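# Seat the upright loose cup onto the empty fixture's plug

## Task

Take the free cup whose open (wide) end faces up, turn it so the wide end faces down, and lower it fully onto the uncovered plug of the fixture that has no cup; do not disturb the cups already sitting on the other fixtures, and release the cup at the end.

## Robot and tools

Robot: two six-joint arms, left_arm and right_arm, each with a two-finger gripper. All positions share one scene frame: origin on the tabletop midway between the arms, +z up, +x out across the table, left_arm on the +y side. The names left and right refer to the arms, not to image sides.

Joint order (used in every row and every per-joint list in results): shoulder, elbow, wrist roll, wrist pitch, waist, wrist yaw. Trust this order only.

A ROW is 14 numbers, each in [-1, 1]: left_arm's 6 joint values then its opening, followed by right_arm's 6 joint values then its opening. Both arms always appear, even if one stays still. Joint values are scaled offsets (not poses): 1.0 equals 1.32 rad shoulder, 1.276 elbow, 2.022 wrist roll, 1.83 wrist pitch, 1.264 waist, 1.686 wrist yaw. Opening is absolute: +1 fully open, -1 closed.

execute_actions(actions): a list of up to 15 actions; each action is a table of up to 15 rows, one row per 1/30 s step; a short table repeats its final row until 15 steps are used. Joint values in every row are offsets from the angles the arm had when that action began (for the first action, the last angles reported), not from the preceding row. An empty list just returns state and images. Joint ranges in rad: waist -2.880..2.880, shoulder 0.000..3.142, elbow 0.000..3.019, wrist pitch -1.693..1.571, wrist yaw -1.571..1.571, wrist roll -2.094..2.094. Asking a joint more than 0.019 rad beyond its range refuses the action for both arms; a malformed action, or a failing first action, refuses the whole call. True ends may differ by 0.019 rad; joints pushed past them stop there and the result may print joint sent to its limit.

move(target, speed, blocking): target is one 14-number row; its joint numbers are scaled offsets from the Joint positions in the latest result that listed them. All joints travel proportionally, so grippers follow curves, and paths ignore obstacles and the other arm. speed (0.01 to 2 rad/s, default 0.5) caps the joint with the farthest to travel; duration is clamped to 0.5 to 10 s. Finger openings are applied immediately. Its result adds a move: line with the outcome (done, off_target, moving, held, fault), limits=held or limits=none, and each arm's joint farthest from target. Faster moves and targets set deeper past a contact hit and press harder. With blocking=false the result comes after 0.5 s while motion continues; check with wait(0), and call wait or stop before sending new rows or moves.

wait(seconds): 0 to 10 s, arms keep their last command; returns early if a running move finishes. stop(): brakes a running move (needs stopping distance; fingers continue). zoom_image(camera, region): camera is cam_high or cam_low (both 504x504); region [x0, y0, x1, y1] in pixels from the top-left, at most 504 by 504. finished_scene(scene): ends the current scene by its number, irreversibly; only call it once the cup is seated and released. Replying without a tool call ends everything.

Result lines: the state line gives each gripper's end_effector_position (m) and end_effector_quat_wxyz in the scene frame; the point sits between the pads, about 1 cm behind the fingertips, and is less accurate at long reach. Fingers point along gripper +z and close along its y. Joint positions / Joint velocities list each arm's joints (rad, rad/s) plus pad gap (m; 0.094 open). Joint targets shows what the joints are currently driven toward. grip_measured is the opening on the command scale (up to about 1 mm off per gripper). Step readings list joint angles at some steps; HELD marks steps where an arm was held back. joint command not followed means a clearance check altered joint targets. Torque readings are raw drive output with offsets and noise. MOTOR HOT warns at 85 °C; at 100 °C an OVER-TEMPERATURE FAULT drops that arm.

Motion limits: each joint's target can lead its measured angle by at most 0.264 waist, 0.32 shoulder, 0.276 elbow, 0.33 wrist pitch, 0.186 wrist yaw, 0.522 wrist roll (rad); and if the targets would move the gripper over 70 mm away, they are scaled back. Large changes therefore span several actions; finish unfinished motion with a new command. Zero offsets can let an arm sag; to hold, send offsets back to the desired angles first, then zeros, correcting any shortfall.

Gripping: command an opening below grip_measured to hold; about 0.03 below is firm. Pads max out around 50 to 62 N, less on thin parts.

Avoid: dropping the cup, knocking anything off the table, bumping the seated cups, arms colliding or pressing each other, hard impacts or shoves, and long load holding that overheats motors. Brief external tugs on the held cup or nudges to loose items may happen.

Each tool is called after "Request:" as a command line: name --argument value for each argument, lists and objects as JSON in quotes; but a table of rows of numbers goes row by row, as --pt "numbers of a row", without its own name.

## Session

Request:
execute_actions --actions '[]'

Scene clock: 0.00 s.
left_arm: end_effector_position=(+0.2902, +0.3190, +0.1624) grip_measured=+1.000 end_effector_quat_wxyz=(+0.198, +0.748, -0.628, +0.081) | right_arm: end_effector_position=(+0.3470, -0.3673, +0.1196) grip_measured=+1.000 end_effector_quat_wxyz=(+0.029, -0.269, +0.891, -0.365)
Joint names: [shoulder, elbow, wrist roll, wrist pitch, waist, wrist yaw]
Joint positions: left_arm=[ 1.38   1.044 -1.304 -1.524  0.206  0.325  0.094] | right_arm=[ 1.339  0.801 -0.294 -0.98   0.521  0.749  0.094]
Joint velocities: left_arm=[ 0.005  0.012  0.007 -0.012 -0.005 -0.095  0.   ] | right_arm=[-0.015 -0.007  0.007 -0.002  0.005  0.022  0.   ]
Joint torques (N m, as the arm reports them, + toward a larger angle): no reading
Joint targets: left_arm=[1.386 1.061 -1.303 -1.524 0.206 0.325] | right_arm=[1.337 0.825 -0.294 -0.979 0.521 0.749]

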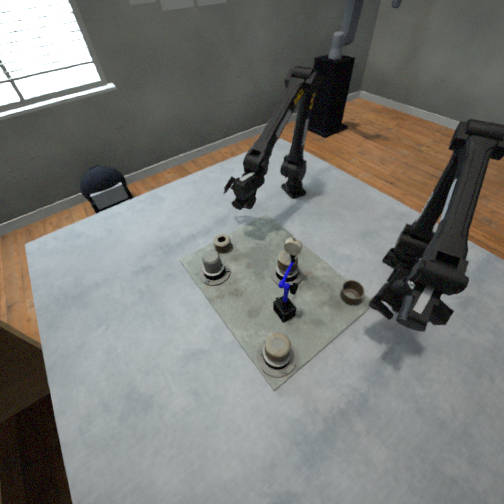

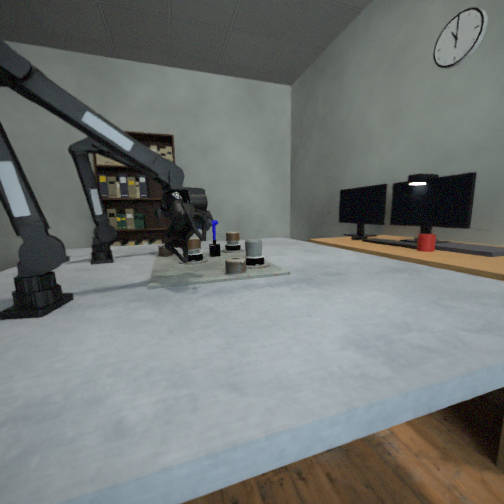

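Request:
zoom_image --camera "cam_high" --region '[170, 210, 390, 400]'

Request:
zoom_image --camera "cam_low" --region '[140, 200, 300, 290]'

Region (170, 210, 390, 400) of cam_high's 504x504 image, scaled by 2.291, with more detail than that image has; it fills the top 435 rows of this view, and the rest is white.

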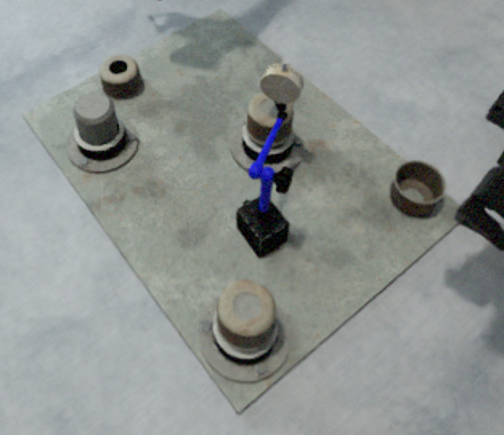

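Region (140, 200, 300, 290) of cam_low's 504x504 image, scaled by 3.150, with more detail than that image has; it fills the top 284 rows of this view, and the rest is white.

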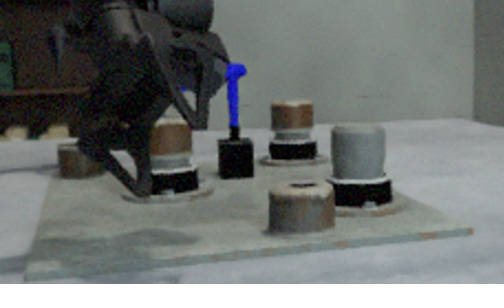

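Request:
zoom_image --camera "cam_high" --region '[330, 270, 380, 320]'

Request:
zoom_image --camera "cam_high" --region '[185, 228, 245, 292]'

Region (330, 270, 380, 320) of cam_high's 504x504 image, scaled by 10.080, with more detail than that image has.

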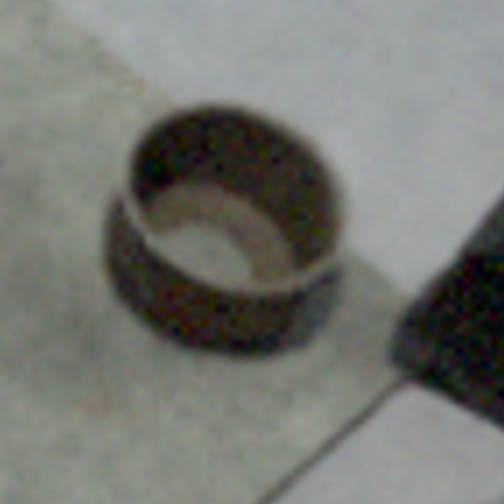

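Region (185, 228, 245, 292) of cam_high's 504x504 image, scaled by 7.875, with more detail than that image has; it fills the left 472 columns of this view, and the rest is white.

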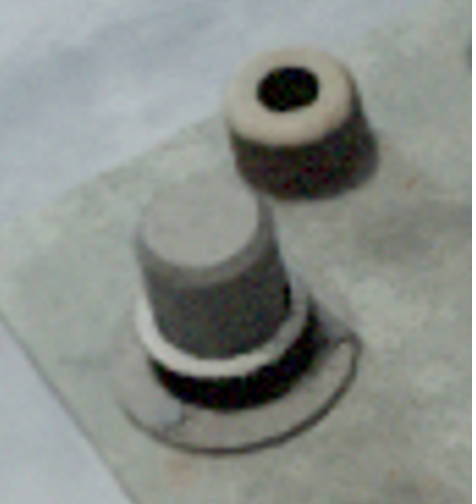

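Request:
move --target '[-0.131,-0.1936,-0.1316,0.2246,-0.3544,-0.1945,0.1, -0.0068,0.007,0.1454,0.8486,-0.0973,-0.99,1.0]' --speed 1.0

Scene clock: 62.87 s.
left_arm: end_effector_position=(+0.2961, +0.2349, +0.1092) grip_measured=+0.103 end_effector_quat_wxyz=(+0.011, -0.683, +0.730, -0.012) | right_arm: end_effector_position=(+0.4585, -0.1272, +0.3222) grip_measured=+1.000 end_effector_quat_wxyz=(+0.607, -0.379, +0.593, +0.370)
Joint names: [shoulder, elbow, wrist roll, wrist pitch, waist, wrist yaw]
Joint positions: left_arm=[ 1.223  0.806 -1.555 -1.121 -0.238  0.001  0.052] | right_arm=[ 1.339  0.801 -0.007  0.555  0.405 -0.918  0.094]
Joint velocities: left_arm=[ 0.005  0.002 -0.051 -0.002 -0.015  0.022  0.   ] | right_arm=[-0.015  0.017 -0.022 -0.012 -0.034 -0.037  0.   ]
Joint torques (N m, as the arm reports them, + toward a larger angle): left_arm=[-11.69   9.05  -0.03   0.9    0.03  -0.22] | right_arm=[-9.65  9.7   0.07  1.92 -0.67 -0.11]
Joint targets: left_arm=[1.207 0.797 -1.570 -1.113 -0.242 -0.003] | right_arm=[1.330 0.810 0.000 0.573 0.398 -0.920]
move: done; limits=none; left_arm: farthest joint: the shoulder, 0.016 radians from its target (0.173 radians at the start); right_arm: farthest joint: the wrist pitch, 0.018 radians from its target (1.553 radians at the start)

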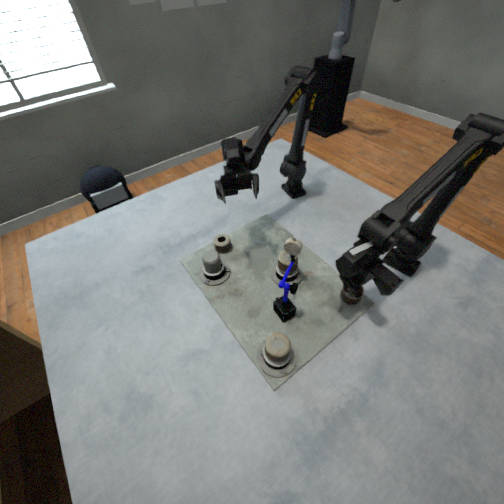

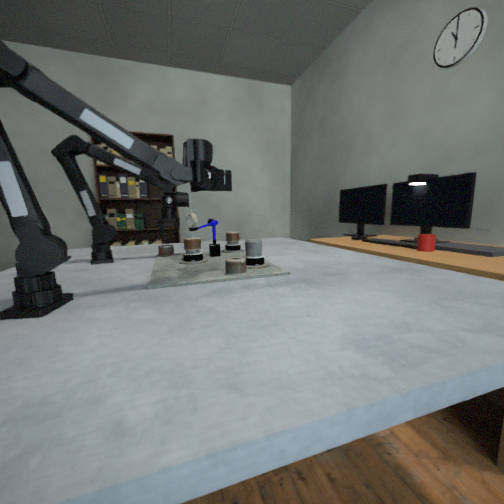

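Request:
zoom_image --camera "cam_low" --region '[140, 195, 200, 262]'

Request:
zoom_image --camera "cam_high" --region '[320, 245, 400, 320]'

Region (140, 195, 200, 262) of cam_low's 504x504 image, scaled by 7.522, with more detail than that image has; it fills the left 451 columns of this view, and the rest is white.

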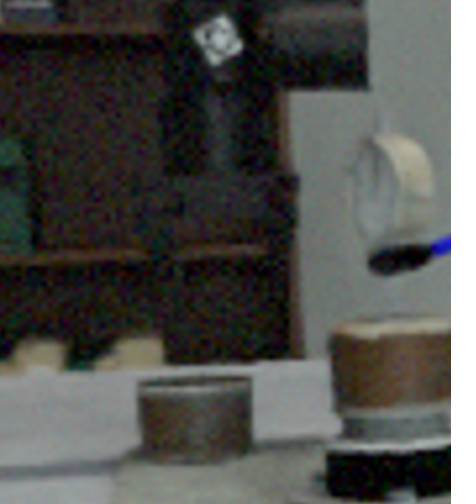

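Region (320, 245, 400, 320) of cam_high's 504x504 image, scaled by 6.300, with more detail than that image has; it fills the top 472 rows of this view, and the rest is white.

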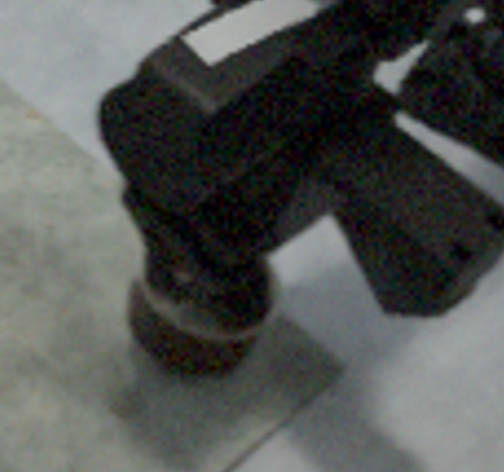

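Request:
move --target '[0.1152,-0.0149,-0.015,0.0563,0.0245,-0.001,0.1, -0.0068,0.007,0.0035,0.0098,-0.0055,-0.2705,1.0]' --speed 0.6

Scene clock: 86.20 s.
left_arm: end_effector_position=(+0.3094, +0.2417, +0.0670) grip_measured=+0.103 end_effector_quat_wxyz=(-0.005, -0.697, +0.717, +0.004) | right_arm: end_effector_position=(+0.3833, -0.1097, +0.3212) grip_measured=+1.000 end_effector_quat_wxyz=(-0.508, +0.505, -0.493, -0.494)
Joint names: [shoulder, elbow, wrist roll, wrist pitch, waist, wrist yaw]
Joint positions: left_arm=[ 1.352  0.794 -1.57  -1.027 -0.215  0.001  0.052] | right_arm=[ 1.339  0.801 -0.006  0.557  0.405 -1.371  0.094]
Joint velocities: left_arm=[-0.015  0.007  0.051 -0.007 -0.005 -0.051 -0.001] | right_arm=[-0.005 -0.017  0.037 -0.012 -0.015 -0.051  0.   ]
Joint torques (N m, as the arm reports them, + toward a larger angle): left_arm=[-9.58  8.44 -0.07  0.84  0.57 -0.11] | right_arm=[-9.53  9.48  0.06  1.59 -0.77 -0.11]
Joint targets: left_arm=[1.375 0.787 -1.585 -1.018 -0.207 -0.000] | right_arm=[1.330 0.810 0.000 0.573 0.398 -1.373]
move: off_target (left_arm); limits=none; left_arm: farthest joint: the shoulder, 0.023 radians from its target (0.152 radians at the start); right_arm: farthest joint: the wrist pitch, 0.016 radians from its target (0.018 radians at the start)

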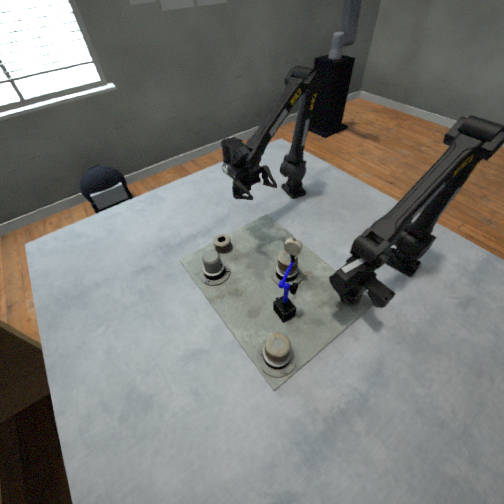

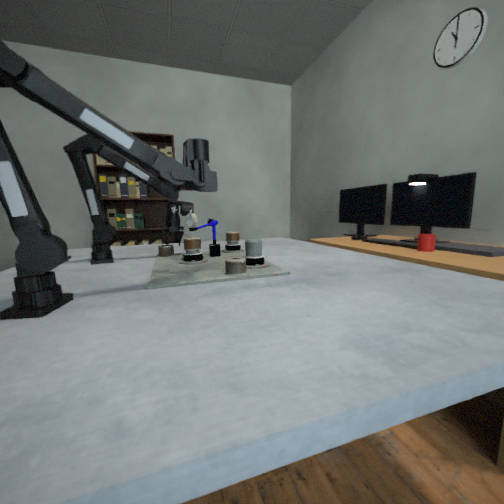

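Request:
zoom_image --camera "cam_low" --region '[145, 215, 195, 262]'

Request:
zoom_image --camera "cam_high" --region '[320, 260, 390, 325]'

Region (145, 215, 195, 262) of cam_low's 504x504 image, scaled by 10.080, with more detail than that image has; it fills the top 474 rows of this view, and the rest is white.

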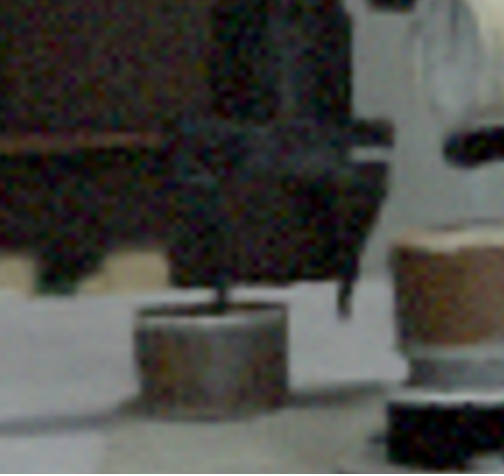

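Region (320, 260, 390, 325) of cam_high's 504x504 image, scaled by 7.200, with more detail than that image has; it fills the top 468 rows of this view, and the rest is white.

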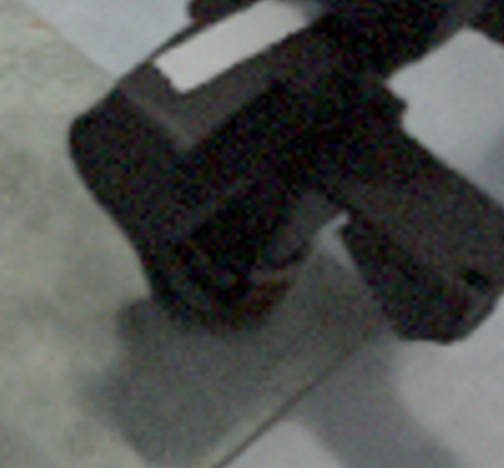

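Request:
execute_actions --actions '[[[0.0187,-0.0068,-0.005,0.0070,0.003,0,0.1, -0.0068,0.007,0.003,0.0087,-0.0055,-0.001,1.0],[0.0205,-0.0087,-0.005,0.0100,0.003,0,0.1, -0.0068,0.007,0.003,0.0087,-0.0055,-0.001,1.0],[0.0230,-0.0113,-0.005,0.0140,0.003,0,0.1, -0.0068,0.007,0.003,0.0087,-0.0055,-0.001,1.0],[0.0258,-0.0142,-0.005,0.0185,0.003,0,0.1, -0.0068,0.007,0.003,0.0087,-0.0055,-0.001,1.0],[0.0286,-0.0171,-0.005,0.0231,0.003,0,0.1, -0.0068,0.007,0.003,0.0087,-0.0055,-0.001,1.0],[0.0314,-0.0200,-0.005,0.0277,0.003,0,0.1, -0.0068,0.007,0.003,0.0087,-0.0055,-0.001,1.0],[0.0342,-0.0229,-0.005,0.0322,0.003,0,0.1, -0.0068,0.007,0.003,0.0087,-0.0055,-0.001,1.0],[0.0370,-0.0258,-0.005,0.0368,0.003,0,0.1, -0.0068,0.007,0.003,0.0087,-0.0055,-0.001,1.0],[0.0398,-0.0287,-0.005,0.0413,0.003,0,0.1, -0.0068,0.007,0.003,0.0087,-0.0055,-0.001,1.0],[0.0426,-0.0316,-0.005,0.0459,0.003,0,0.1, -0.0068,0.007,0.003,0.0087,-0.0055,-0.001,1.0],[0.0452,-0.0343,-0.005,0.0501,0.003,0,0.1, -0.0068,0.007,0.003,0.0087,-0.0055,-0.001,1.0],[0.0474,-0.0365,-0.005,0.0537,0.003,0,0.1, -0.0068,0.007,0.003,0.0087,-0.0055,-0.001,1.0],[0.0490,-0.0382,-0.005,0.0563,0.003,0,0.1, -0.0068,0.007,0.003,0.0087,-0.0055,-0.001,1.0],[0.0500,-0.0392,-0.005,0.0579,0.003,0,0.1, -0.0068,0.007,0.003,0.0087,-0.0055,-0.001,1.0]]]'

Request:
wait --seconds 0.6

Scene clock: 102.60 s.
left_arm: end_effector_position=(+0.3099, +0.2417, +0.0420) grip_measured=+0.103 end_effector_quat_wxyz=(-0.001, -0.697, +0.717, +0.000) | right_arm: end_effector_position=(+0.3833, -0.1097, +0.3212) grip_measured=+1.000 end_effector_quat_wxyz=(-0.508, +0.505, -0.493, -0.494)
Joint names: [shoulder, elbow, wrist roll, wrist pitch, waist, wrist yaw]
Joint positions: left_arm=[ 1.391  0.753 -1.57  -0.935 -0.215  0.001  0.052] | right_arm=[ 1.339  0.801 -0.006  0.557  0.405 -1.371  0.094]
Joint velocities: left_arm=[ 0.073 -0.042 -0.022  0.105 -0.005 -0.007 -0.   ] | right_arm=[-0.005  0.007  0.066 -0.002  0.005  0.007  0.   ]
Joint torques (N m, as the arm reports them, + toward a larger angle): left_arm=[-9.52  8.14  0.01  0.88  0.55 -0.04] | right_arm=[-9.42  9.45  0.05  1.59 -0.77 -0.07]
Joint targets: left_arm=[1.418 0.744 -1.580 -0.920 -0.211 0.001] | right_arm=[1.330 0.810 -0.000 0.573 0.398 -1.372]
Step readings (joint positions):
0: left_arm=[1.352 0.794 -1.570 -1.027 -0.215 0.001] | right_arm=[1.339 0.801 -0.006 0.557 0.405 -1.371]
1: left_arm=[1.352 0.794 -1.570 -1.026 -0.215 0.001] | right_arm=[1.339 0.801 -0.006 0.557 0.405 -1.371]
2: left_arm=[1.352 0.794 -1.570 -1.024 -0.215 0.001] | right_arm=[1.339 0.801 -0.006 0.557 0.405 -1.371]
4: left_arm=[1.352 0.793 -1.570 -1.014 -0.215 0.001] | right_arm=[1.339 0.801 -0.006 0.557 0.405 -1.371]
8: left_arm=[1.360 0.780 -1.570 -0.984 -0.215 0.001] | right_arm=[1.339 0.801 -0.006 0.557 0.405 -1.371]
15: Joint positions above

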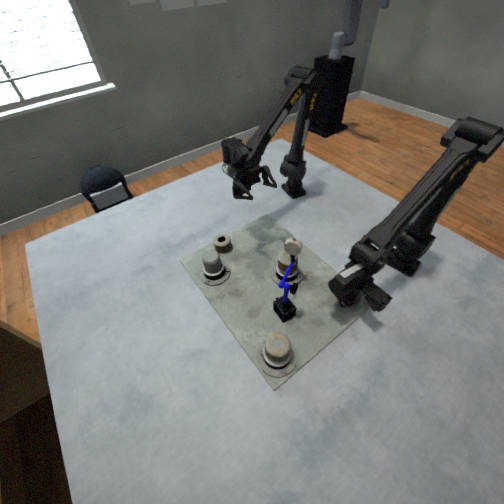

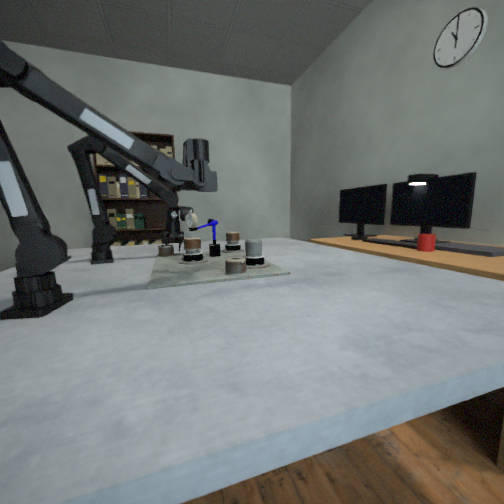

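Scene clock: 103.20 s.
left_arm: end_effector_position=(+0.3098, +0.2417, +0.0401) grip_measured=+0.103 end_effector_quat_wxyz=(-0.001, -0.697, +0.717, +0.000) | right_arm: end_effector_position=(+0.3833, -0.1097, +0.3212) grip_measured=+1.000 end_effector_quat_wxyz=(-0.508, +0.505, -0.493, -0.494)
Joint names: [shoulder, elbow, wrist roll, wrist pitch, waist, wrist yaw]
Joint positions: left_arm=[ 1.394  0.751 -1.57  -0.929 -0.215  0.001  0.052] | right_arm=[ 1.339  0.801 -0.006  0.557  0.405 -1.371  0.094]
Joint velocities: left_arm=[-0.005  0.002 -0.022 -0.007 -0.005 -0.037  0.001] | right_arm=[-0.005  0.002 -0.066 -0.017 -0.015 -0.037  0.   ]
Joint torques (N m, as the arm reports them, + toward a larger angle): left_arm=[-9.95  7.99  0.    0.84  0.62 -0.05] | right_arm=[-9.44  9.47  0.05  1.62 -0.8  -0.07]
Joint targets: left_arm=[1.418 0.744 -1.580 -0.921 -0.211 0.001] | right_arm=[1.330 0.810 -0.000 0.573 0.398 -1.372]
wait: 0.60 s; at rest by 0.30 s

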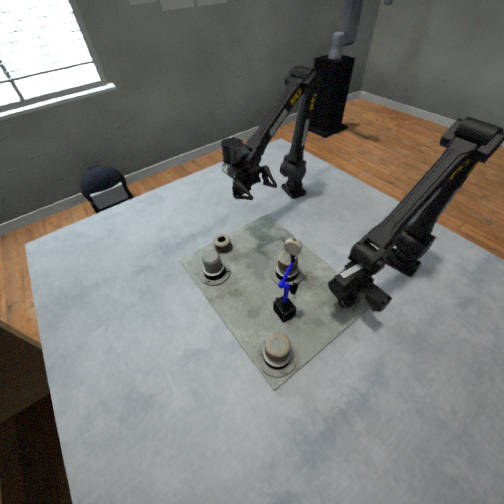

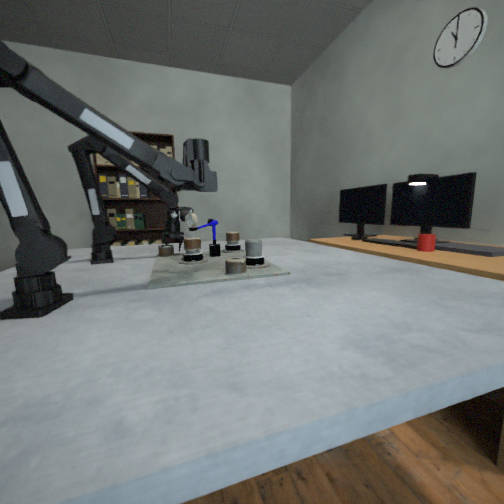

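Request:
zoom_image --camera "cam_low" --region '[145, 215, 195, 262]'

Region (145, 215, 195, 262) of cam_low's 504x504 image, scaled by 10.080, with more detail than that image has; it fills the top 474 rows of this view, and the rest is white.

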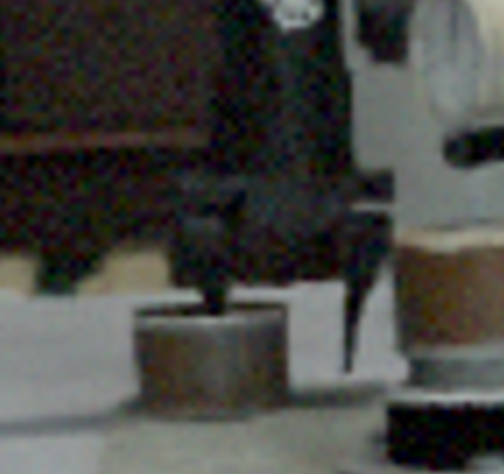

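Request:
execute_actions --actions '[[[0.010,-0.003,-0.003,0.004,0,0,-0.05, -0.0068,0.007,0.003,0.0087,-0.0055,-0.001,1.0],[0.010,-0.003,-0.003,0.004,0,0,-0.2, -0.0068,0.007,0.003,0.0087,-0.0055,-0.001,1.0],[0.010,-0.003,-0.003,0.004,0,0,-0.35, -0.0068,0.007,0.003,0.0087,-0.0055,-0.001,1.0],[0.010,-0.003,-0.003,0.004,0,0,-0.5, -0.0068,0.007,0.003,0.0087,-0.0055,-0.001,1.0],[0.010,-0.003,-0.003,0.004,0,0,-0.6, -0.0068,0.007,0.003,0.0087,-0.0055,-0.001,1.0],[0.010,-0.003,-0.003,0.004,0,0,-0.68, -0.0068,0.007,0.003,0.0087,-0.0055,-0.001,1.0],[0.010,-0.003,-0.003,0.004,0,0,-0.75, -0.0068,0.007,0.003,0.0087,-0.0055,-0.001,1.0],[0.010,-0.003,-0.003,0.004,0,0,-0.80, -0.0068,0.007,0.003,0.0087,-0.0055,-0.001,1.0],[0.010,-0.003,-0.003,0.004,0,0,-0.84, -0.0068,0.007,0.003,0.0087,-0.0055,-0.001,1.0],[0.010,-0.003,-0.003,0.004,0,0,-0.88, -0.0068,0.007,0.003,0.0087,-0.0055,-0.001,1.0],[0.010,-0.003,-0.003,0.004,0,0,-0.91, -0.0068,0.007,0.003,0.0087,-0.0055,-0.001,1.0],[0.010,-0.003,-0.003,0.004,0,0,-0.94, -0.0068,0.007,0.003,0.0087,-0.0055,-0.001,1.0],[0.010,-0.003,-0.003,0.004,0,0,-0.97, -0.0068,0.007,0.003,0.0087,-0.0055,-0.001,1.0],[0.010,-0.003,-0.003,0.004,0,0,-1.0, -0.0068,0.007,0.003,0.0087,-0.0055,-0.001,1.0]]]'

Request:
wait --seconds 0.4

Scene clock: 109.70 s.
left_arm: end_effector_position=(+0.3101, +0.2416, +0.0399) grip_measured=-0.905 end_effector_quat_wxyz=(-0.001, -0.697, +0.717, -0.001) | right_arm: end_effector_position=(+0.3833, -0.1097, +0.3212) grip_measured=+1.000 end_effector_quat_wxyz=(-0.508, +0.505, -0.493, -0.494)
Joint names: [shoulder, elbow, wrist roll, wrist pitch, waist, wrist yaw]
Joint positions: left_arm=[ 1.394  0.75  -1.57  -0.927 -0.215  0.002  0.004] | right_arm=[ 1.339  0.801 -0.006  0.557  0.405 -1.371  0.094]
Joint velocities: left_arm=[ 0.005 -0.017 -0.007 -0.007 -0.005  0.066  0.   ] | right_arm=[-0.024 -0.012  0.037 -0.007  0.015 -0.022  0.   ]
Joint torques (N m, as the arm reports them, + toward a larger angle): left_arm=[-10.81   8.24   0.05   0.64  -0.43  -0.06] | right_arm=[-9.43  9.44  0.05  1.62 -0.72 -0.07]
Joint targets: left_arm=[1.408 0.746 -1.576 -0.922 -0.215 0.001] | right_arm=[1.330 0.810 -0.000 0.573 0.398 -1.372]
Step readings (joint positions):
0: left_arm=[1.394 0.751 -1.570 -0.929 -0.215 0.001] | right_arm=[1.339 0.801 -0.006 0.557 0.405 -1.371]
1: left_arm=[1.394 0.751 -1.570 -0.929 -0.215 0.001] | right_arm=[1.339 0.801 -0.006 0.557 0.405 -1.371]
2: left_arm=[1.394 0.751 -1.570 -0.929 -0.215 0.001] | right_arm=[1.339 0.801 -0.006 0.557 0.405 -1.371]
4: left_arm=[1.394 0.751 -1.570 -0.929 -0.215 0.002] | right_arm=[1.339 0.801 -0.006 0.557 0.405 -1.371]
8: left_arm=[1.394 0.751 -1.570 -0.929 -0.215 0.003] | right_arm=[1.339 0.801 -0.006 0.557 0.405 -1.371]
15: Joint positions above

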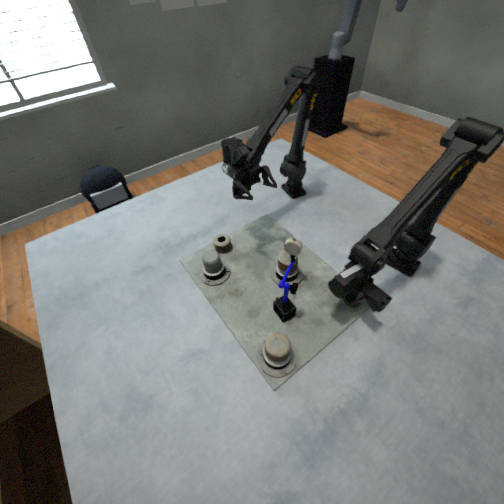

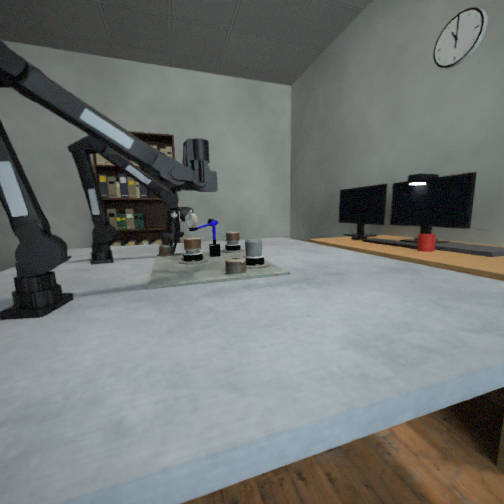

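Scene clock: 110.10 s.
left_arm: end_effector_position=(+0.3101, +0.2416, +0.0399) grip_measured=-0.905 end_effector_quat_wxyz=(-0.001, -0.697, +0.717, -0.001) | right_arm: end_effector_position=(+0.3833, -0.1097, +0.3212) grip_measured=+1.000 end_effector_quat_wxyz=(-0.508, +0.505, -0.493, -0.494)
Joint names: [shoulder, elbow, wrist roll, wrist pitch, waist, wrist yaw]
Joint positions: left_arm=[ 1.394  0.75  -1.57  -0.927 -0.215  0.002  0.004] | right_arm=[ 1.339  0.801 -0.006  0.557  0.405 -1.371  0.094]
Joint velocities: left_arm=[-0.005 -0.007 -0.037 -0.012 -0.005 -0.022 -0.001] | right_arm=[ 0.005 -0.037 -0.037  0.017  0.005 -0.037  0.   ]
Joint torques (N m, as the arm reports them, + toward a larger angle): left_arm=[-10.79   8.22   0.05   0.72   0.27  -0.07] | right_arm=[-9.47  9.44  0.06  1.59 -0.73 -0.06]
Joint targets: left_arm=[1.408 0.746 -1.576 -0.922 -0.215 0.001] | right_arm=[1.330 0.810 -0.000 0.573 0.398 -1.372]
wait: 0.40 s; at rest by 0.17 s

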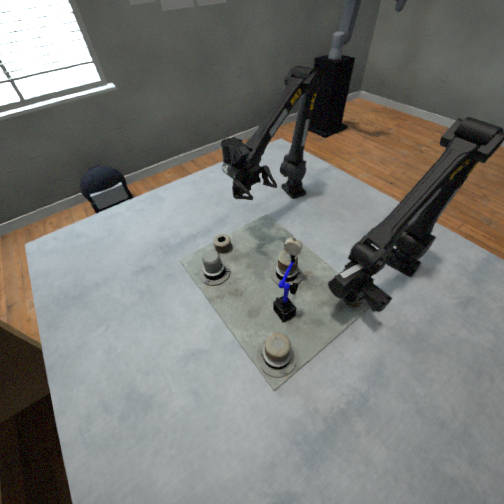

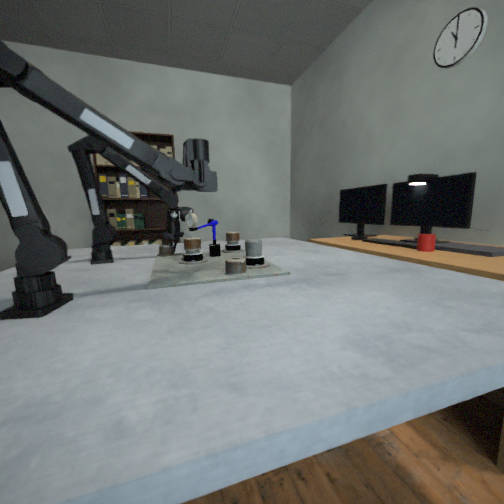

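Request:
execute_actions --actions '[[[0.000,0.015,-0.003,0.003,0,0,-1.0, -0.0068,0.007,0.003,0.0087,-0.0055,-0.001,1.0],[-0.010,0.030,-0.003,0.003,0,0,-1.0, -0.0068,0.007,0.003,0.0087,-0.0055,-0.001,1.0],[-0.016,0.040,-0.003,0.003,0,0,-1.0, -0.0068,0.007,0.003,0.0087,-0.0055,-0.001,1.0],[-0.021,0.048,-0.003,0.003,0,0,-1.0, -0.0068,0.007,0.003,0.0087,-0.0055,-0.001,1.0],[-0.027,0.057,-0.003,0.003,0,0,-1.0, -0.0068,0.007,0.003,0.0087,-0.0055,-0.001,1.0],[-0.033,0.067,-0.003,0.003,0,0,-1.0, -0.0068,0.007,0.003,0.0087,-0.0055,-0.001,1.0],[-0.040,0.078,-0.003,0.003,0,0,-1.0, -0.0068,0.007,0.003,0.0087,-0.0055,-0.001,1.0],[-0.047,0.089,-0.003,0.005,0,0,-1.0, -0.0068,0.007,0.003,0.0087,-0.0055,-0.001,1.0],[-0.054,0.100,-0.003,0.010,0,0,-1.0, -0.0068,0.007,0.003,0.0087,-0.0055,-0.001,1.0],[-0.061,0.111,-0.003,0.018,0,0,-1.0, -0.0068,0.007,0.003,0.0087,-0.0055,-0.001,1.0],[-0.068,0.121,-0.003,0.028,0,0,-1.0, -0.0068,0.007,0.003,0.0087,-0.0055,-0.001,1.0],[-0.074,0.130,-0.003,0.040,0,0,-1.0, -0.0068,0.007,0.003,0.0087,-0.0055,-0.001,1.0],[-0.079,0.138,-0.003,0.052,0,0,-1.0, -0.0068,0.007,0.003,0.0087,-0.0055,-0.001,1.0],[-0.082,0.143,-0.003,0.062,0,0,-1.0, -0.0068,0.007,0.003,0.0087,-0.0055,-0.001,1.0],[-0.084,0.1466,-0.003,0.070,0,0,-1.0, -0.0068,0.007,0.003,0.0087,-0.0055,-0.001,1.0]]]'

Request:
wait --seconds 0.5

Scene clock: 139.10 s.
left_arm: end_effector_position=(+0.3858, +0.2395, +0.1096) grip_measured=-0.905 end_effector_quat_wxyz=(+0.094, -0.691, +0.710, -0.098) | right_arm: end_effector_position=(+0.3833, -0.1097, +0.3212) grip_measured=+1.000 end_effector_quat_wxyz=(-0.508, +0.505, -0.493, -0.494)
Joint names: [shoulder, elbow, wrist roll, wrist pitch, waist, wrist yaw]
Joint positions: left_arm=[ 1.321  0.867 -1.57  -0.845 -0.215  0.002  0.004] | right_arm=[ 1.339  0.801 -0.006  0.557  0.405 -1.371  0.094]
Joint velocities: left_arm=[-0.298  0.364  0.037  0.569  0.005 -0.007  0.   ] | right_arm=[-0.005 -0.007  0.007  0.007  0.005 -0.007  0.   ]
Joint torques (N m, as the arm reports them, + toward a larger angle): left_arm=[-13.92  14.33   0.09   1.18   0.25  -0.04] | right_arm=[-9.41  9.47  0.05  1.61 -0.7  -0.07]
Joint targets: left_arm=[1.283 0.937 -1.576 -0.799 -0.215 0.002] | right_arm=[1.330 0.810 -0.000 0.573 0.398 -1.372]
Step readings (joint positions):
0: left_arm=[1.394 0.750 -1.570 -0.927 -0.215 0.002] | right_arm=[1.339 0.801 -0.006 0.557 0.405 -1.371]
1: left_arm=[1.394 0.750 -1.570 -0.927 -0.215 0.002] | right_arm=[1.339 0.801 -0.006 0.557 0.405 -1.371]
2: left_arm=[1.394 0.750 -1.570 -0.927 -0.215 0.002] | right_arm=[1.339 0.801 -0.006 0.557 0.405 -1.371]
4: left_arm=[1.394 0.751 -1.570 -0.927 -0.215 0.002] | right_arm=[1.339 0.801 -0.006 0.557 0.405 -1.371]
8: left_arm=[1.387 0.774 -1.570 -0.927 -0.215 0.002] | right_arm=[1.339 0.801 -0.006 0.557 0.405 -1.371]
15: Joint positions above

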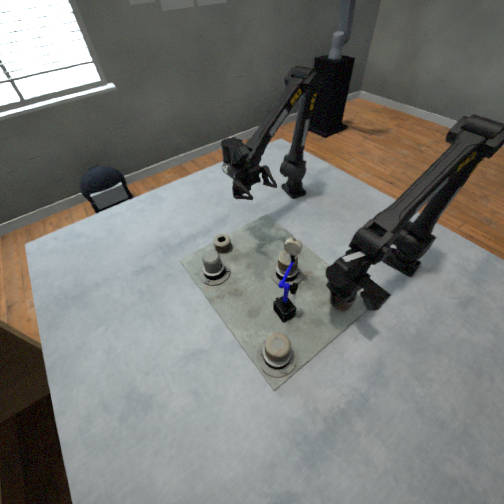

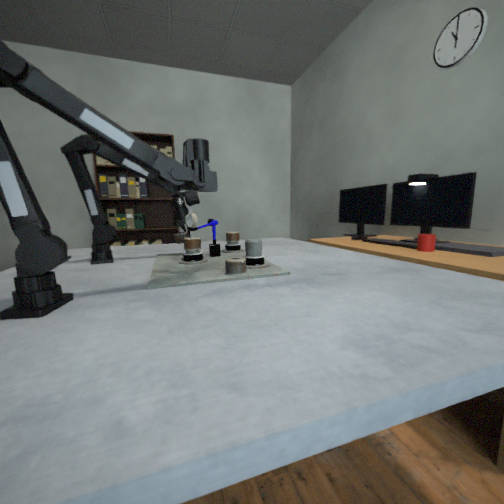

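Scene clock: 139.60 s.
left_arm: end_effector_position=(+0.4107, +0.2389, +0.1414) grip_measured=-0.905 end_effector_quat_wxyz=(+0.132, -0.685, +0.704, -0.137) | right_arm: end_effector_position=(+0.3833, -0.1097, +0.3212) grip_measured=+1.000 end_effector_quat_wxyz=(-0.508, +0.505, -0.493, -0.494)
Joint names: [shoulder, elbow, wrist roll, wrist pitch, waist, wrist yaw]
Joint positions: left_arm=[ 1.291  0.905 -1.57  -0.803 -0.215  0.002  0.004] | right_arm=[ 1.339  0.801 -0.006  0.557  0.405 -1.371  0.094]
Joint velocities: left_arm=[-0.015 -0.012  0.037 -0.002 -0.005 -0.037 -0.   ] | right_arm=[ 0.005  0.012  0.051  0.002 -0.015 -0.051  0.   ]
Joint torques (N m, as the arm reports them, + toward a larger angle): left_arm=[-12.89  13.6    0.09   1.21   0.3   -0.04] | right_arm=[-9.42  9.48  0.06  1.6  -0.82 -0.07]
Joint targets: left_arm=[1.283 0.937 -1.576 -0.799 -0.215 0.002] | right_arm=[1.330 0.810 -0.000 0.573 0.398 -1.372]
wait: 0.50 s; at rest by 0.33 s

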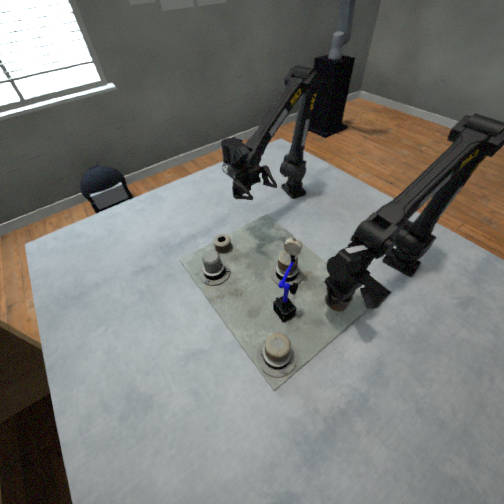

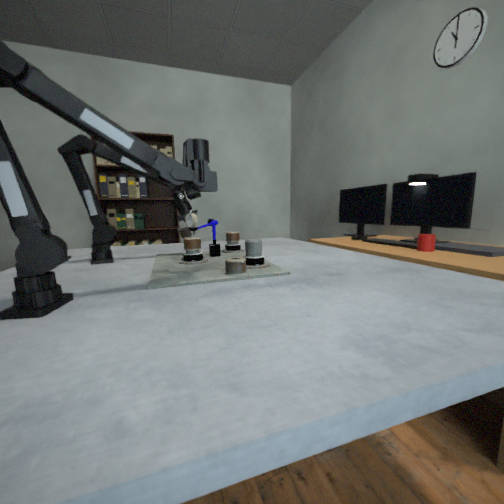

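Request:
move --target '[-0.006,0.016,-0.003,0.45,0,0,-1.0, -0.0068,0.007,0.003,0.0087,-0.0055,-0.001,1.0]' --speed 1.1

Scene clock: 143.90 s.
left_arm: end_effector_position=(+0.5415, +0.2395, +0.2628) grip_measured=-0.906 end_effector_quat_wxyz=(+0.379, -0.591, +0.593, -0.394) | right_arm: end_effector_position=(+0.3833, -0.1097, +0.3212) grip_measured=+1.000 end_effector_quat_wxyz=(-0.508, +0.505, -0.493, -0.494)
Joint names: [shoulder, elbow, wrist roll, wrist pitch, waist, wrist yaw]
Joint positions: left_arm=[ 1.292  0.884 -1.589 -0.006 -0.208  0.002  0.004] | right_arm=[ 1.339  0.801 -0.006  0.557  0.405 -1.371  0.094]
Joint velocities: left_arm=[-0.015 -0.007 -0.007 -0.017 -0.015 -0.066  0.001] | right_arm=[-0.005  0.002 -0.051 -0.007 -0.015  0.037  0.   ]
Joint torques (N m, as the arm reports them, + toward a larger angle): left_arm=[-14.64  15.32   0.37   2.86  -0.25   0.04] | right_arm=[-9.46  9.49  0.05  1.6  -0.71 -0.07]
Joint targets: left_arm=[1.283 0.926 -1.576 0.020 -0.215 0.002] | right_arm=[1.330 0.810 -0.000 0.573 0.398 -1.372]
move: off_target (left_arm); limits=none; left_arm: farthest joint: the elbow, 0.041 radians from its target (0.020 radians at the start); right_arm: farthest joint: the wrist pitch, 0.016 radians from its target (0.016 radians at the start)

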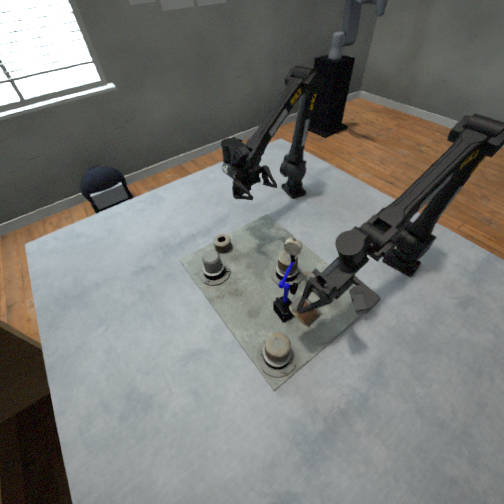

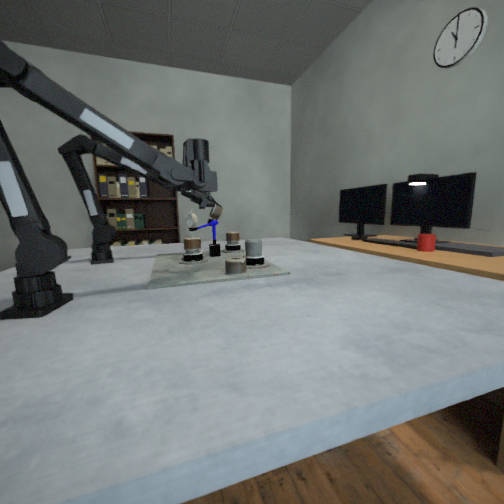

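Request:
execute_actions --actions '[[[-0.007,0.035,0.008,0.022,-0.004,0,-1.0, -0.0068,0.007,0.003,0.0087,-0.0055,-0.001,1.0],[-0.007,0.037,0.009,0.034,-0.005,0,-1.0, -0.0068,0.007,0.003,0.0087,-0.0055,-0.001,1.0],[-0.007,0.039,0.010,0.050,-0.006,0,-1.0, -0.0068,0.007,0.003,0.0087,-0.0055,-0.001,1.0],[-0.007,0.041,0.011,0.068,-0.007,0.003,-1.0, -0.0068,0.007,0.003,0.0087,-0.0055,-0.001,1.0],[-0.007,0.043,0.012,0.087,-0.008,0.008,-1.0, -0.0068,0.007,0.003,0.0087,-0.0055,-0.001,1.0],[-0.007,0.045,0.013,0.106,-0.010,0.015,-1.0, -0.0068,0.007,0.003,0.0087,-0.0055,-0.001,1.0],[-0.007,0.045,0.014,0.125,-0.013,0.024,-1.0, -0.0068,0.007,0.003,0.0087,-0.0055,-0.001,1.0],[-0.007,0.045,0.015,0.144,-0.016,0.035,-1.0, -0.0068,0.007,0.003,0.0087,-0.0055,-0.001,1.0],[-0.007,0.045,0.016,0.163,-0.020,0.048,-1.0, -0.0068,0.007,0.003,0.0087,-0.0055,-0.001,1.0],[-0.007,0.045,0.017,0.182,-0.024,0.063,-1.0, -0.0068,0.007,0.003,0.0087,-0.0055,-0.001,1.0],[-0.007,0.045,0.017,0.199,-0.029,0.080,-1.0, -0.0068,0.007,0.003,0.0087,-0.0055,-0.001,1.0],[-0.007,0.045,0.017,0.214,-0.034,0.098,-1.0, -0.0068,0.007,0.003,0.0087,-0.0055,-0.001,1.0],[-0.007,0.045,0.017,0.226,-0.039,0.117,-1.0, -0.0068,0.007,0.003,0.0087,-0.0055,-0.001,1.0],[-0.007,0.045,0.017,0.235,-0.044,0.136,-1.0, -0.0068,0.007,0.003,0.0087,-0.0055,-0.001,1.0],[-0.007,0.045,0.017,0.240,-0.049,0.155,-1.0, -0.0068,0.007,0.003,0.0087,-0.0055,-0.001,1.0]],[[-0.007,0.040,0.012,0.030,-0.020,0.045,-1.0, -0.0068,0.007,0.003,0.0087,-0.0055,-0.001,1.0],[-0.007,0.040,0.012,0.030,-0.025,0.064,-1.0, -0.0068,0.007,0.003,0.0087,-0.0055,-0.001,1.0],[-0.007,0.040,0.012,0.030,-0.030,0.083,-1.0, -0.0068,0.007,0.003,0.0087,-0.0055,-0.001,1.0],[-0.007,0.040,0.012,0.030,-0.035,0.102,-1.0, -0.0068,0.007,0.003,0.0087,-0.0055,-0.001,1.0],[-0.007,0.040,0.012,0.030,-0.040,0.121,-1.0, -0.0068,0.007,0.003,0.0087,-0.0055,-0.001,1.0],[-0.007,0.040,0.012,0.030,-0.045,0.140,-1.0, -0.0068,0.007,0.003,0.0087,-0.0055,-0.001,1.0],[-0.007,0.040,0.012,0.030,-0.050,0.159,-1.0, -0.0068,0.007,0.003,0.0087,-0.0055,-0.001,1.0],[-0.007,0.040,0.012,0.030,-0.055,0.178,-1.0, -0.0068,0.007,0.003,0.0087,-0.0055,-0.001,1.0],[-0.007,0.040,0.012,0.030,-0.060,0.197,-1.0, -0.0068,0.007,0.003,0.0087,-0.0055,-0.001,1.0],[-0.007,0.040,0.012,0.030,-0.065,0.216,-1.0, -0.0068,0.007,0.003,0.0087,-0.0055,-0.001,1.0],[-0.007,0.040,0.012,0.030,-0.070,0.235,-1.0, -0.0068,0.007,0.003,0.0087,-0.0055,-0.001,1.0],[-0.007,0.040,0.012,0.030,-0.075,0.254,-1.0, -0.0068,0.007,0.003,0.0087,-0.0055,-0.001,1.0],[-0.007,0.040,0.012,0.030,-0.080,0.273,-1.0, -0.0068,0.007,0.003,0.0087,-0.0055,-0.001,1.0],[-0.007,0.040,0.012,0.030,-0.085,0.292,-1.0, -0.0068,0.007,0.003,0.0087,-0.0055,-0.001,1.0],[-0.007,0.040,0.012,0.030,-0.090,0.311,-1.0, -0.0068,0.007,0.003,0.0087,-0.0055,-0.001,1.0]],[[-0.007,0.030,0.010,0.012,-0.018,0.045,-1.0, -0.0068,0.007,0.003,0.0087,-0.0055,-0.001,1.0],[-0.007,0.030,0.010,0.012,-0.023,0.064,-1.0, -0.0068,0.007,0.003,0.0087,-0.0055,-0.001,1.0],[-0.007,0.030,0.010,0.012,-0.028,0.083,-1.0, -0.0068,0.007,0.003,0.0087,-0.0055,-0.001,1.0],[-0.007,0.030,0.010,0.012,-0.033,0.102,-1.0, -0.0068,0.007,0.003,0.0087,-0.0055,-0.001,1.0],[-0.007,0.030,0.010,0.012,-0.038,0.121,-1.0, -0.0068,0.007,0.003,0.0087,-0.0055,-0.001,1.0],[-0.007,0.030,0.010,0.012,-0.043,0.140,-1.0, -0.0068,0.007,0.003,0.0087,-0.0055,-0.001,1.0],[-0.007,0.030,0.010,0.012,-0.048,0.159,-1.0, -0.0068,0.007,0.003,0.0087,-0.0055,-0.001,1.0],[-0.007,0.030,0.010,0.012,-0.053,0.178,-1.0, -0.0068,0.007,0.003,0.0087,-0.0055,-0.001,1.0],[-0.007,0.030,0.010,0.012,-0.058,0.197,-1.0, -0.0068,0.007,0.003,0.0087,-0.0055,-0.001,1.0],[-0.007,0.030,0.010,0.012,-0.063,0.215,-1.0, -0.0068,0.007,0.003,0.0087,-0.0055,-0.001,1.0],[-0.007,0.030,0.010,0.012,-0.067,0.231,-1.0, -0.0068,0.007,0.003,0.0087,-0.0055,-0.001,1.0],[-0.007,0.030,0.010,0.012,-0.070,0.245,-1.0, -0.0068,0.007,0.003,0.0087,-0.0055,-0.001,1.0],[-0.007,0.030,0.010,0.012,-0.073,0.256,-1.0, -0.0068,0.007,0.003,0.0087,-0.0055,-0.001,1.0],[-0.007,0.030,0.010,0.012,-0.075,0.264,-1.0, -0.0068,0.007,0.003,0.0087,-0.0055,-0.001,1.0],[-0.007,0.030,0.010,0.012,-0.076,0.270,-1.0, -0.0068,0.007,0.003,0.0087,-0.0055,-0.001,1.0]]]'

Request:
wait --seconds 0.5

Scene clock: 170.87 s.
left_arm: end_effector_position=(+0.3919, -0.0387, +0.3608) grip_measured=-0.906 end_effector_quat_wxyz=(+0.042, -0.037, +0.707, -0.705) | right_arm: end_effector_position=(+0.3833, -0.1097, +0.3212) grip_measured=+1.000 end_effector_quat_wxyz=(-0.508, +0.505, -0.493, -0.494)
Joint names: [shoulder, elbow, wrist roll, wrist pitch, waist, wrist yaw]
Joint positions: left_arm=[ 1.292  0.884 -1.558  0.401 -0.483  1.165  0.004] | right_arm=[ 1.339  0.801 -0.006  0.557  0.405 -1.371  0.094]
Joint velocities: left_arm=[ 0.005 -0.002  0.022  0.007 -0.112  0.3   -0.   ] | right_arm=[-0.015 -0.007  0.007 -0.007 -0.005 -0.081  0.   ]
Joint torques (N m, as the arm reports them, + toward a larger angle): left_arm=[-14.29  14.79   0.38   2.52  -0.43   0.14] | right_arm=[-9.51  9.47  0.05  1.59 -0.76 -0.07]
Joint targets: left_arm=[1.283 0.923 -1.545 0.423 -0.489 1.179] | right_arm=[1.330 0.810 -0.000 0.573 0.398 -1.372]
Step readings (joint positions; steps 1 to 15: 1st action; 16 to 30: 2nd action; 31 to 45: 3rd action):
0: left_arm=[1.292 0.884 -1.589 -0.006 -0.208 0.002] | right_arm=[1.339 0.801 -0.006 0.557 0.405 -1.371]
1: left_arm=[1.292 0.884 -1.589 -0.004 -0.208 0.005] | right_arm=[1.339 0.801 -0.006 0.557 0.405 -1.371]
2: left_arm=[1.292 0.884 -1.589 0.003 -0.212 0.019] | right_arm=[1.339 0.801 -0.006 0.557 0.405 -1.371]
4: left_arm=[1.292 0.884 -1.590 0.038 -0.242 0.049] | right_arm=[1.339 0.801 -0.006 0.557 0.405 -1.371]
8: left_arm=[1.292 0.884 -1.590 0.166 -0.316 0.104] | right_arm=[1.339 0.801 -0.006 0.557 0.405 -1.371]
15: left_arm=[1.292 0.884 -1.577 0.373 -0.291 0.232] | right_arm=[1.339 0.801 -0.006 0.557 0.405 -1.371]
16: left_arm=[1.292 0.884 -1.575 0.388 -0.279 0.262] | right_arm=[1.339 0.801 -0.006 0.557 0.405 -1.371]
17: left_arm=[1.292 0.884 -1.573 0.396 -0.273 0.294] | right_arm=[1.339 0.801 -0.006 0.557 0.405 -1.371]
19: left_arm=[1.292 0.884 -1.570 0.400 -0.282 0.363] | right_arm=[1.339 0.801 -0.006 0.557 0.405 -1.371]
23: left_arm=[1.292 0.884 -1.568 0.400 -0.335 0.498] | right_arm=[1.339 0.801 -0.006 0.557 0.405 -1.371]
30: left_arm=[1.292 0.884 -1.565 0.401 -0.393 0.724] | right_arm=[1.339 0.801 -0.006 0.557 0.405 -1.371]
31: left_arm=[1.292 0.884 -1.564 0.401 -0.397 0.759] | right_arm=[1.339 0.801 -0.006 0.557 0.405 -1.371]
32: left_arm=[1.292 0.884 -1.563 0.401 -0.401 0.795] | right_arm=[1.339 0.801 -0.006 0.557 0.405 -1.371]
34: left_arm=[1.292 0.884 -1.561 0.401 -0.412 0.861] | right_arm=[1.339 0.801 -0.006 0.557 0.405 -1.371]
38: left_arm=[1.292 0.884 -1.560 0.401 -0.440 0.990] | right_arm=[1.339 0.801 -0.006 0.557 0.405 -1.371]
45: Joint positions above

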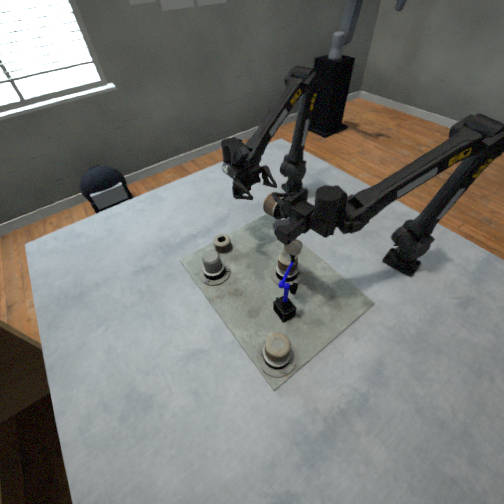

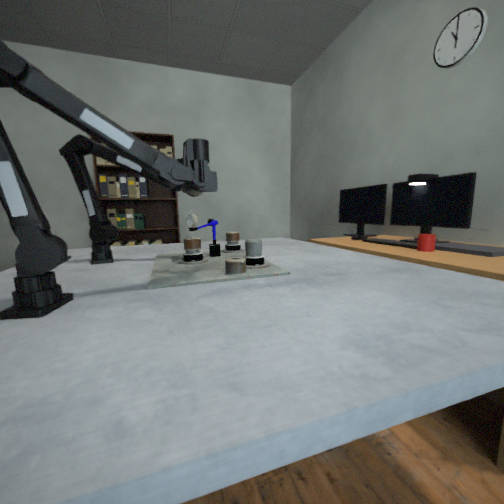

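Scene clock: 171.37 s.
left_arm: end_effector_position=(+0.3885, -0.0412, +0.3608) grip_measured=-0.906 end_effector_quat_wxyz=(+0.036, -0.031, +0.707, -0.705) | right_arm: end_effector_position=(+0.3833, -0.1097, +0.3212) grip_measured=+1.000 end_effector_quat_wxyz=(-0.508, +0.505, -0.493, -0.494)
Joint names: [shoulder, elbow, wrist roll, wrist pitch, waist, wrist yaw]
Joint positions: left_arm=[ 1.292  0.884 -1.558  0.401 -0.489  1.175  0.004] | right_arm=[ 1.339  0.801 -0.006  0.557  0.405 -1.371  0.094]
Joint velocities: left_arm=[-0.005  0.002 -0.007  0.002 -0.005 -0.007  0.   ] | right_arm=[ 0.005 -0.027  0.037 -0.002 -0.005  0.022  0.   ]
Joint torques (N m, as the arm reports them, + toward a larger angle): left_arm=[-14.33  14.82   0.39   2.52  -0.31   0.27] | right_arm=[-9.42  9.46  0.06  1.59 -0.8  -0.07]
Joint targets: left_arm=[1.283 0.923 -1.545 0.423 -0.489 1.179] | right_arm=[1.330 0.810 -0.000 0.573 0.398 -1.372]
wait: 0.50 s; at rest by 0.23 s

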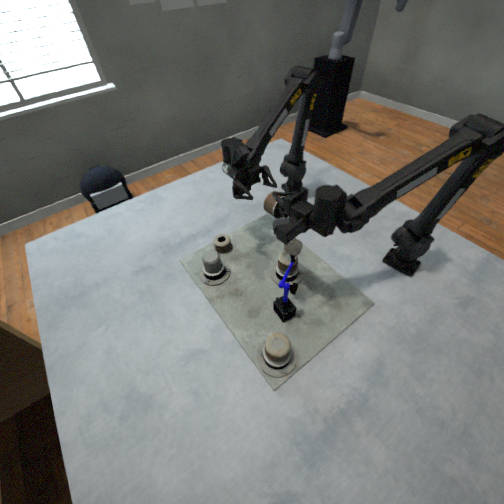

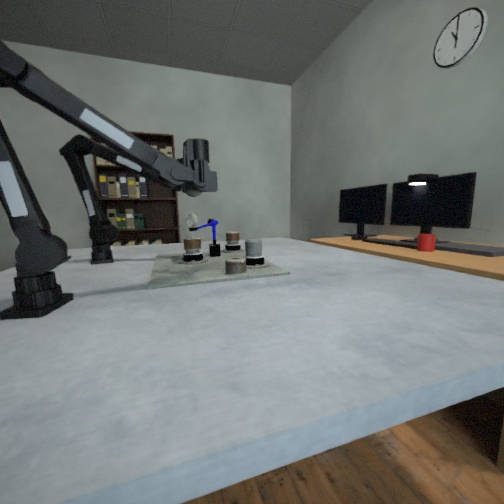

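Request:
zoom_image --camera "cam_high" --region '[215, 135, 335, 250]'

Request:
zoom_image --camera "cam_low" --region '[150, 130, 240, 230]'

Region (215, 135, 335, 250) of cam_high's 504x504 image, scaled by 4.200, with more detail than that image has; it fills the top 483 rows of this view, and the rest is white.

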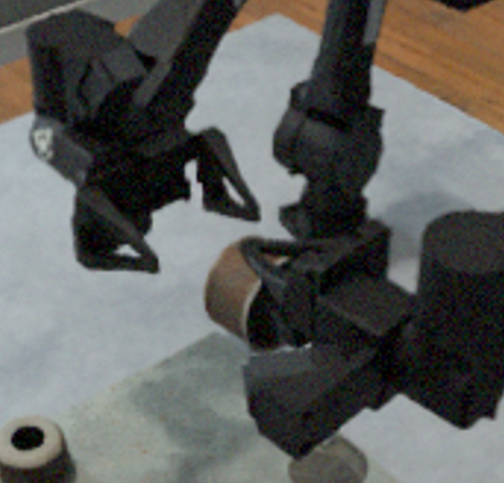

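Region (150, 130, 240, 230) of cam_low's 504x504 image, scaled by 5.040, with more detail than that image has; it fills the left 454 columns of this view, and the rest is white.

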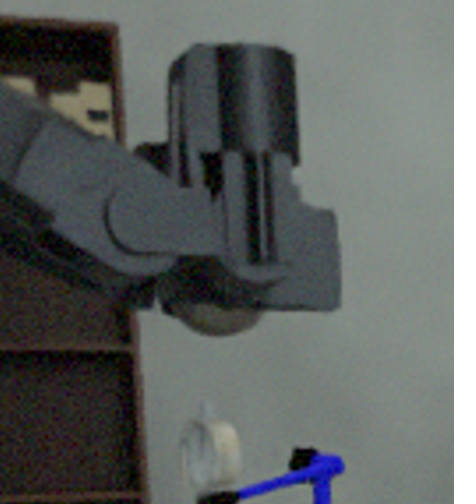

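Request:
zoom_image --camera "cam_high" --region '[245, 170, 310, 230]'

Region (245, 170, 310, 230) of cam_high's 504x504 image, scaled by 7.754, with more detail than that image has; it fills the top 465 rows of this view, and the rest is white.

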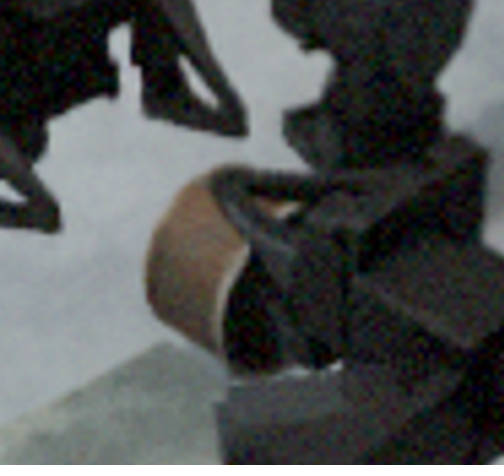

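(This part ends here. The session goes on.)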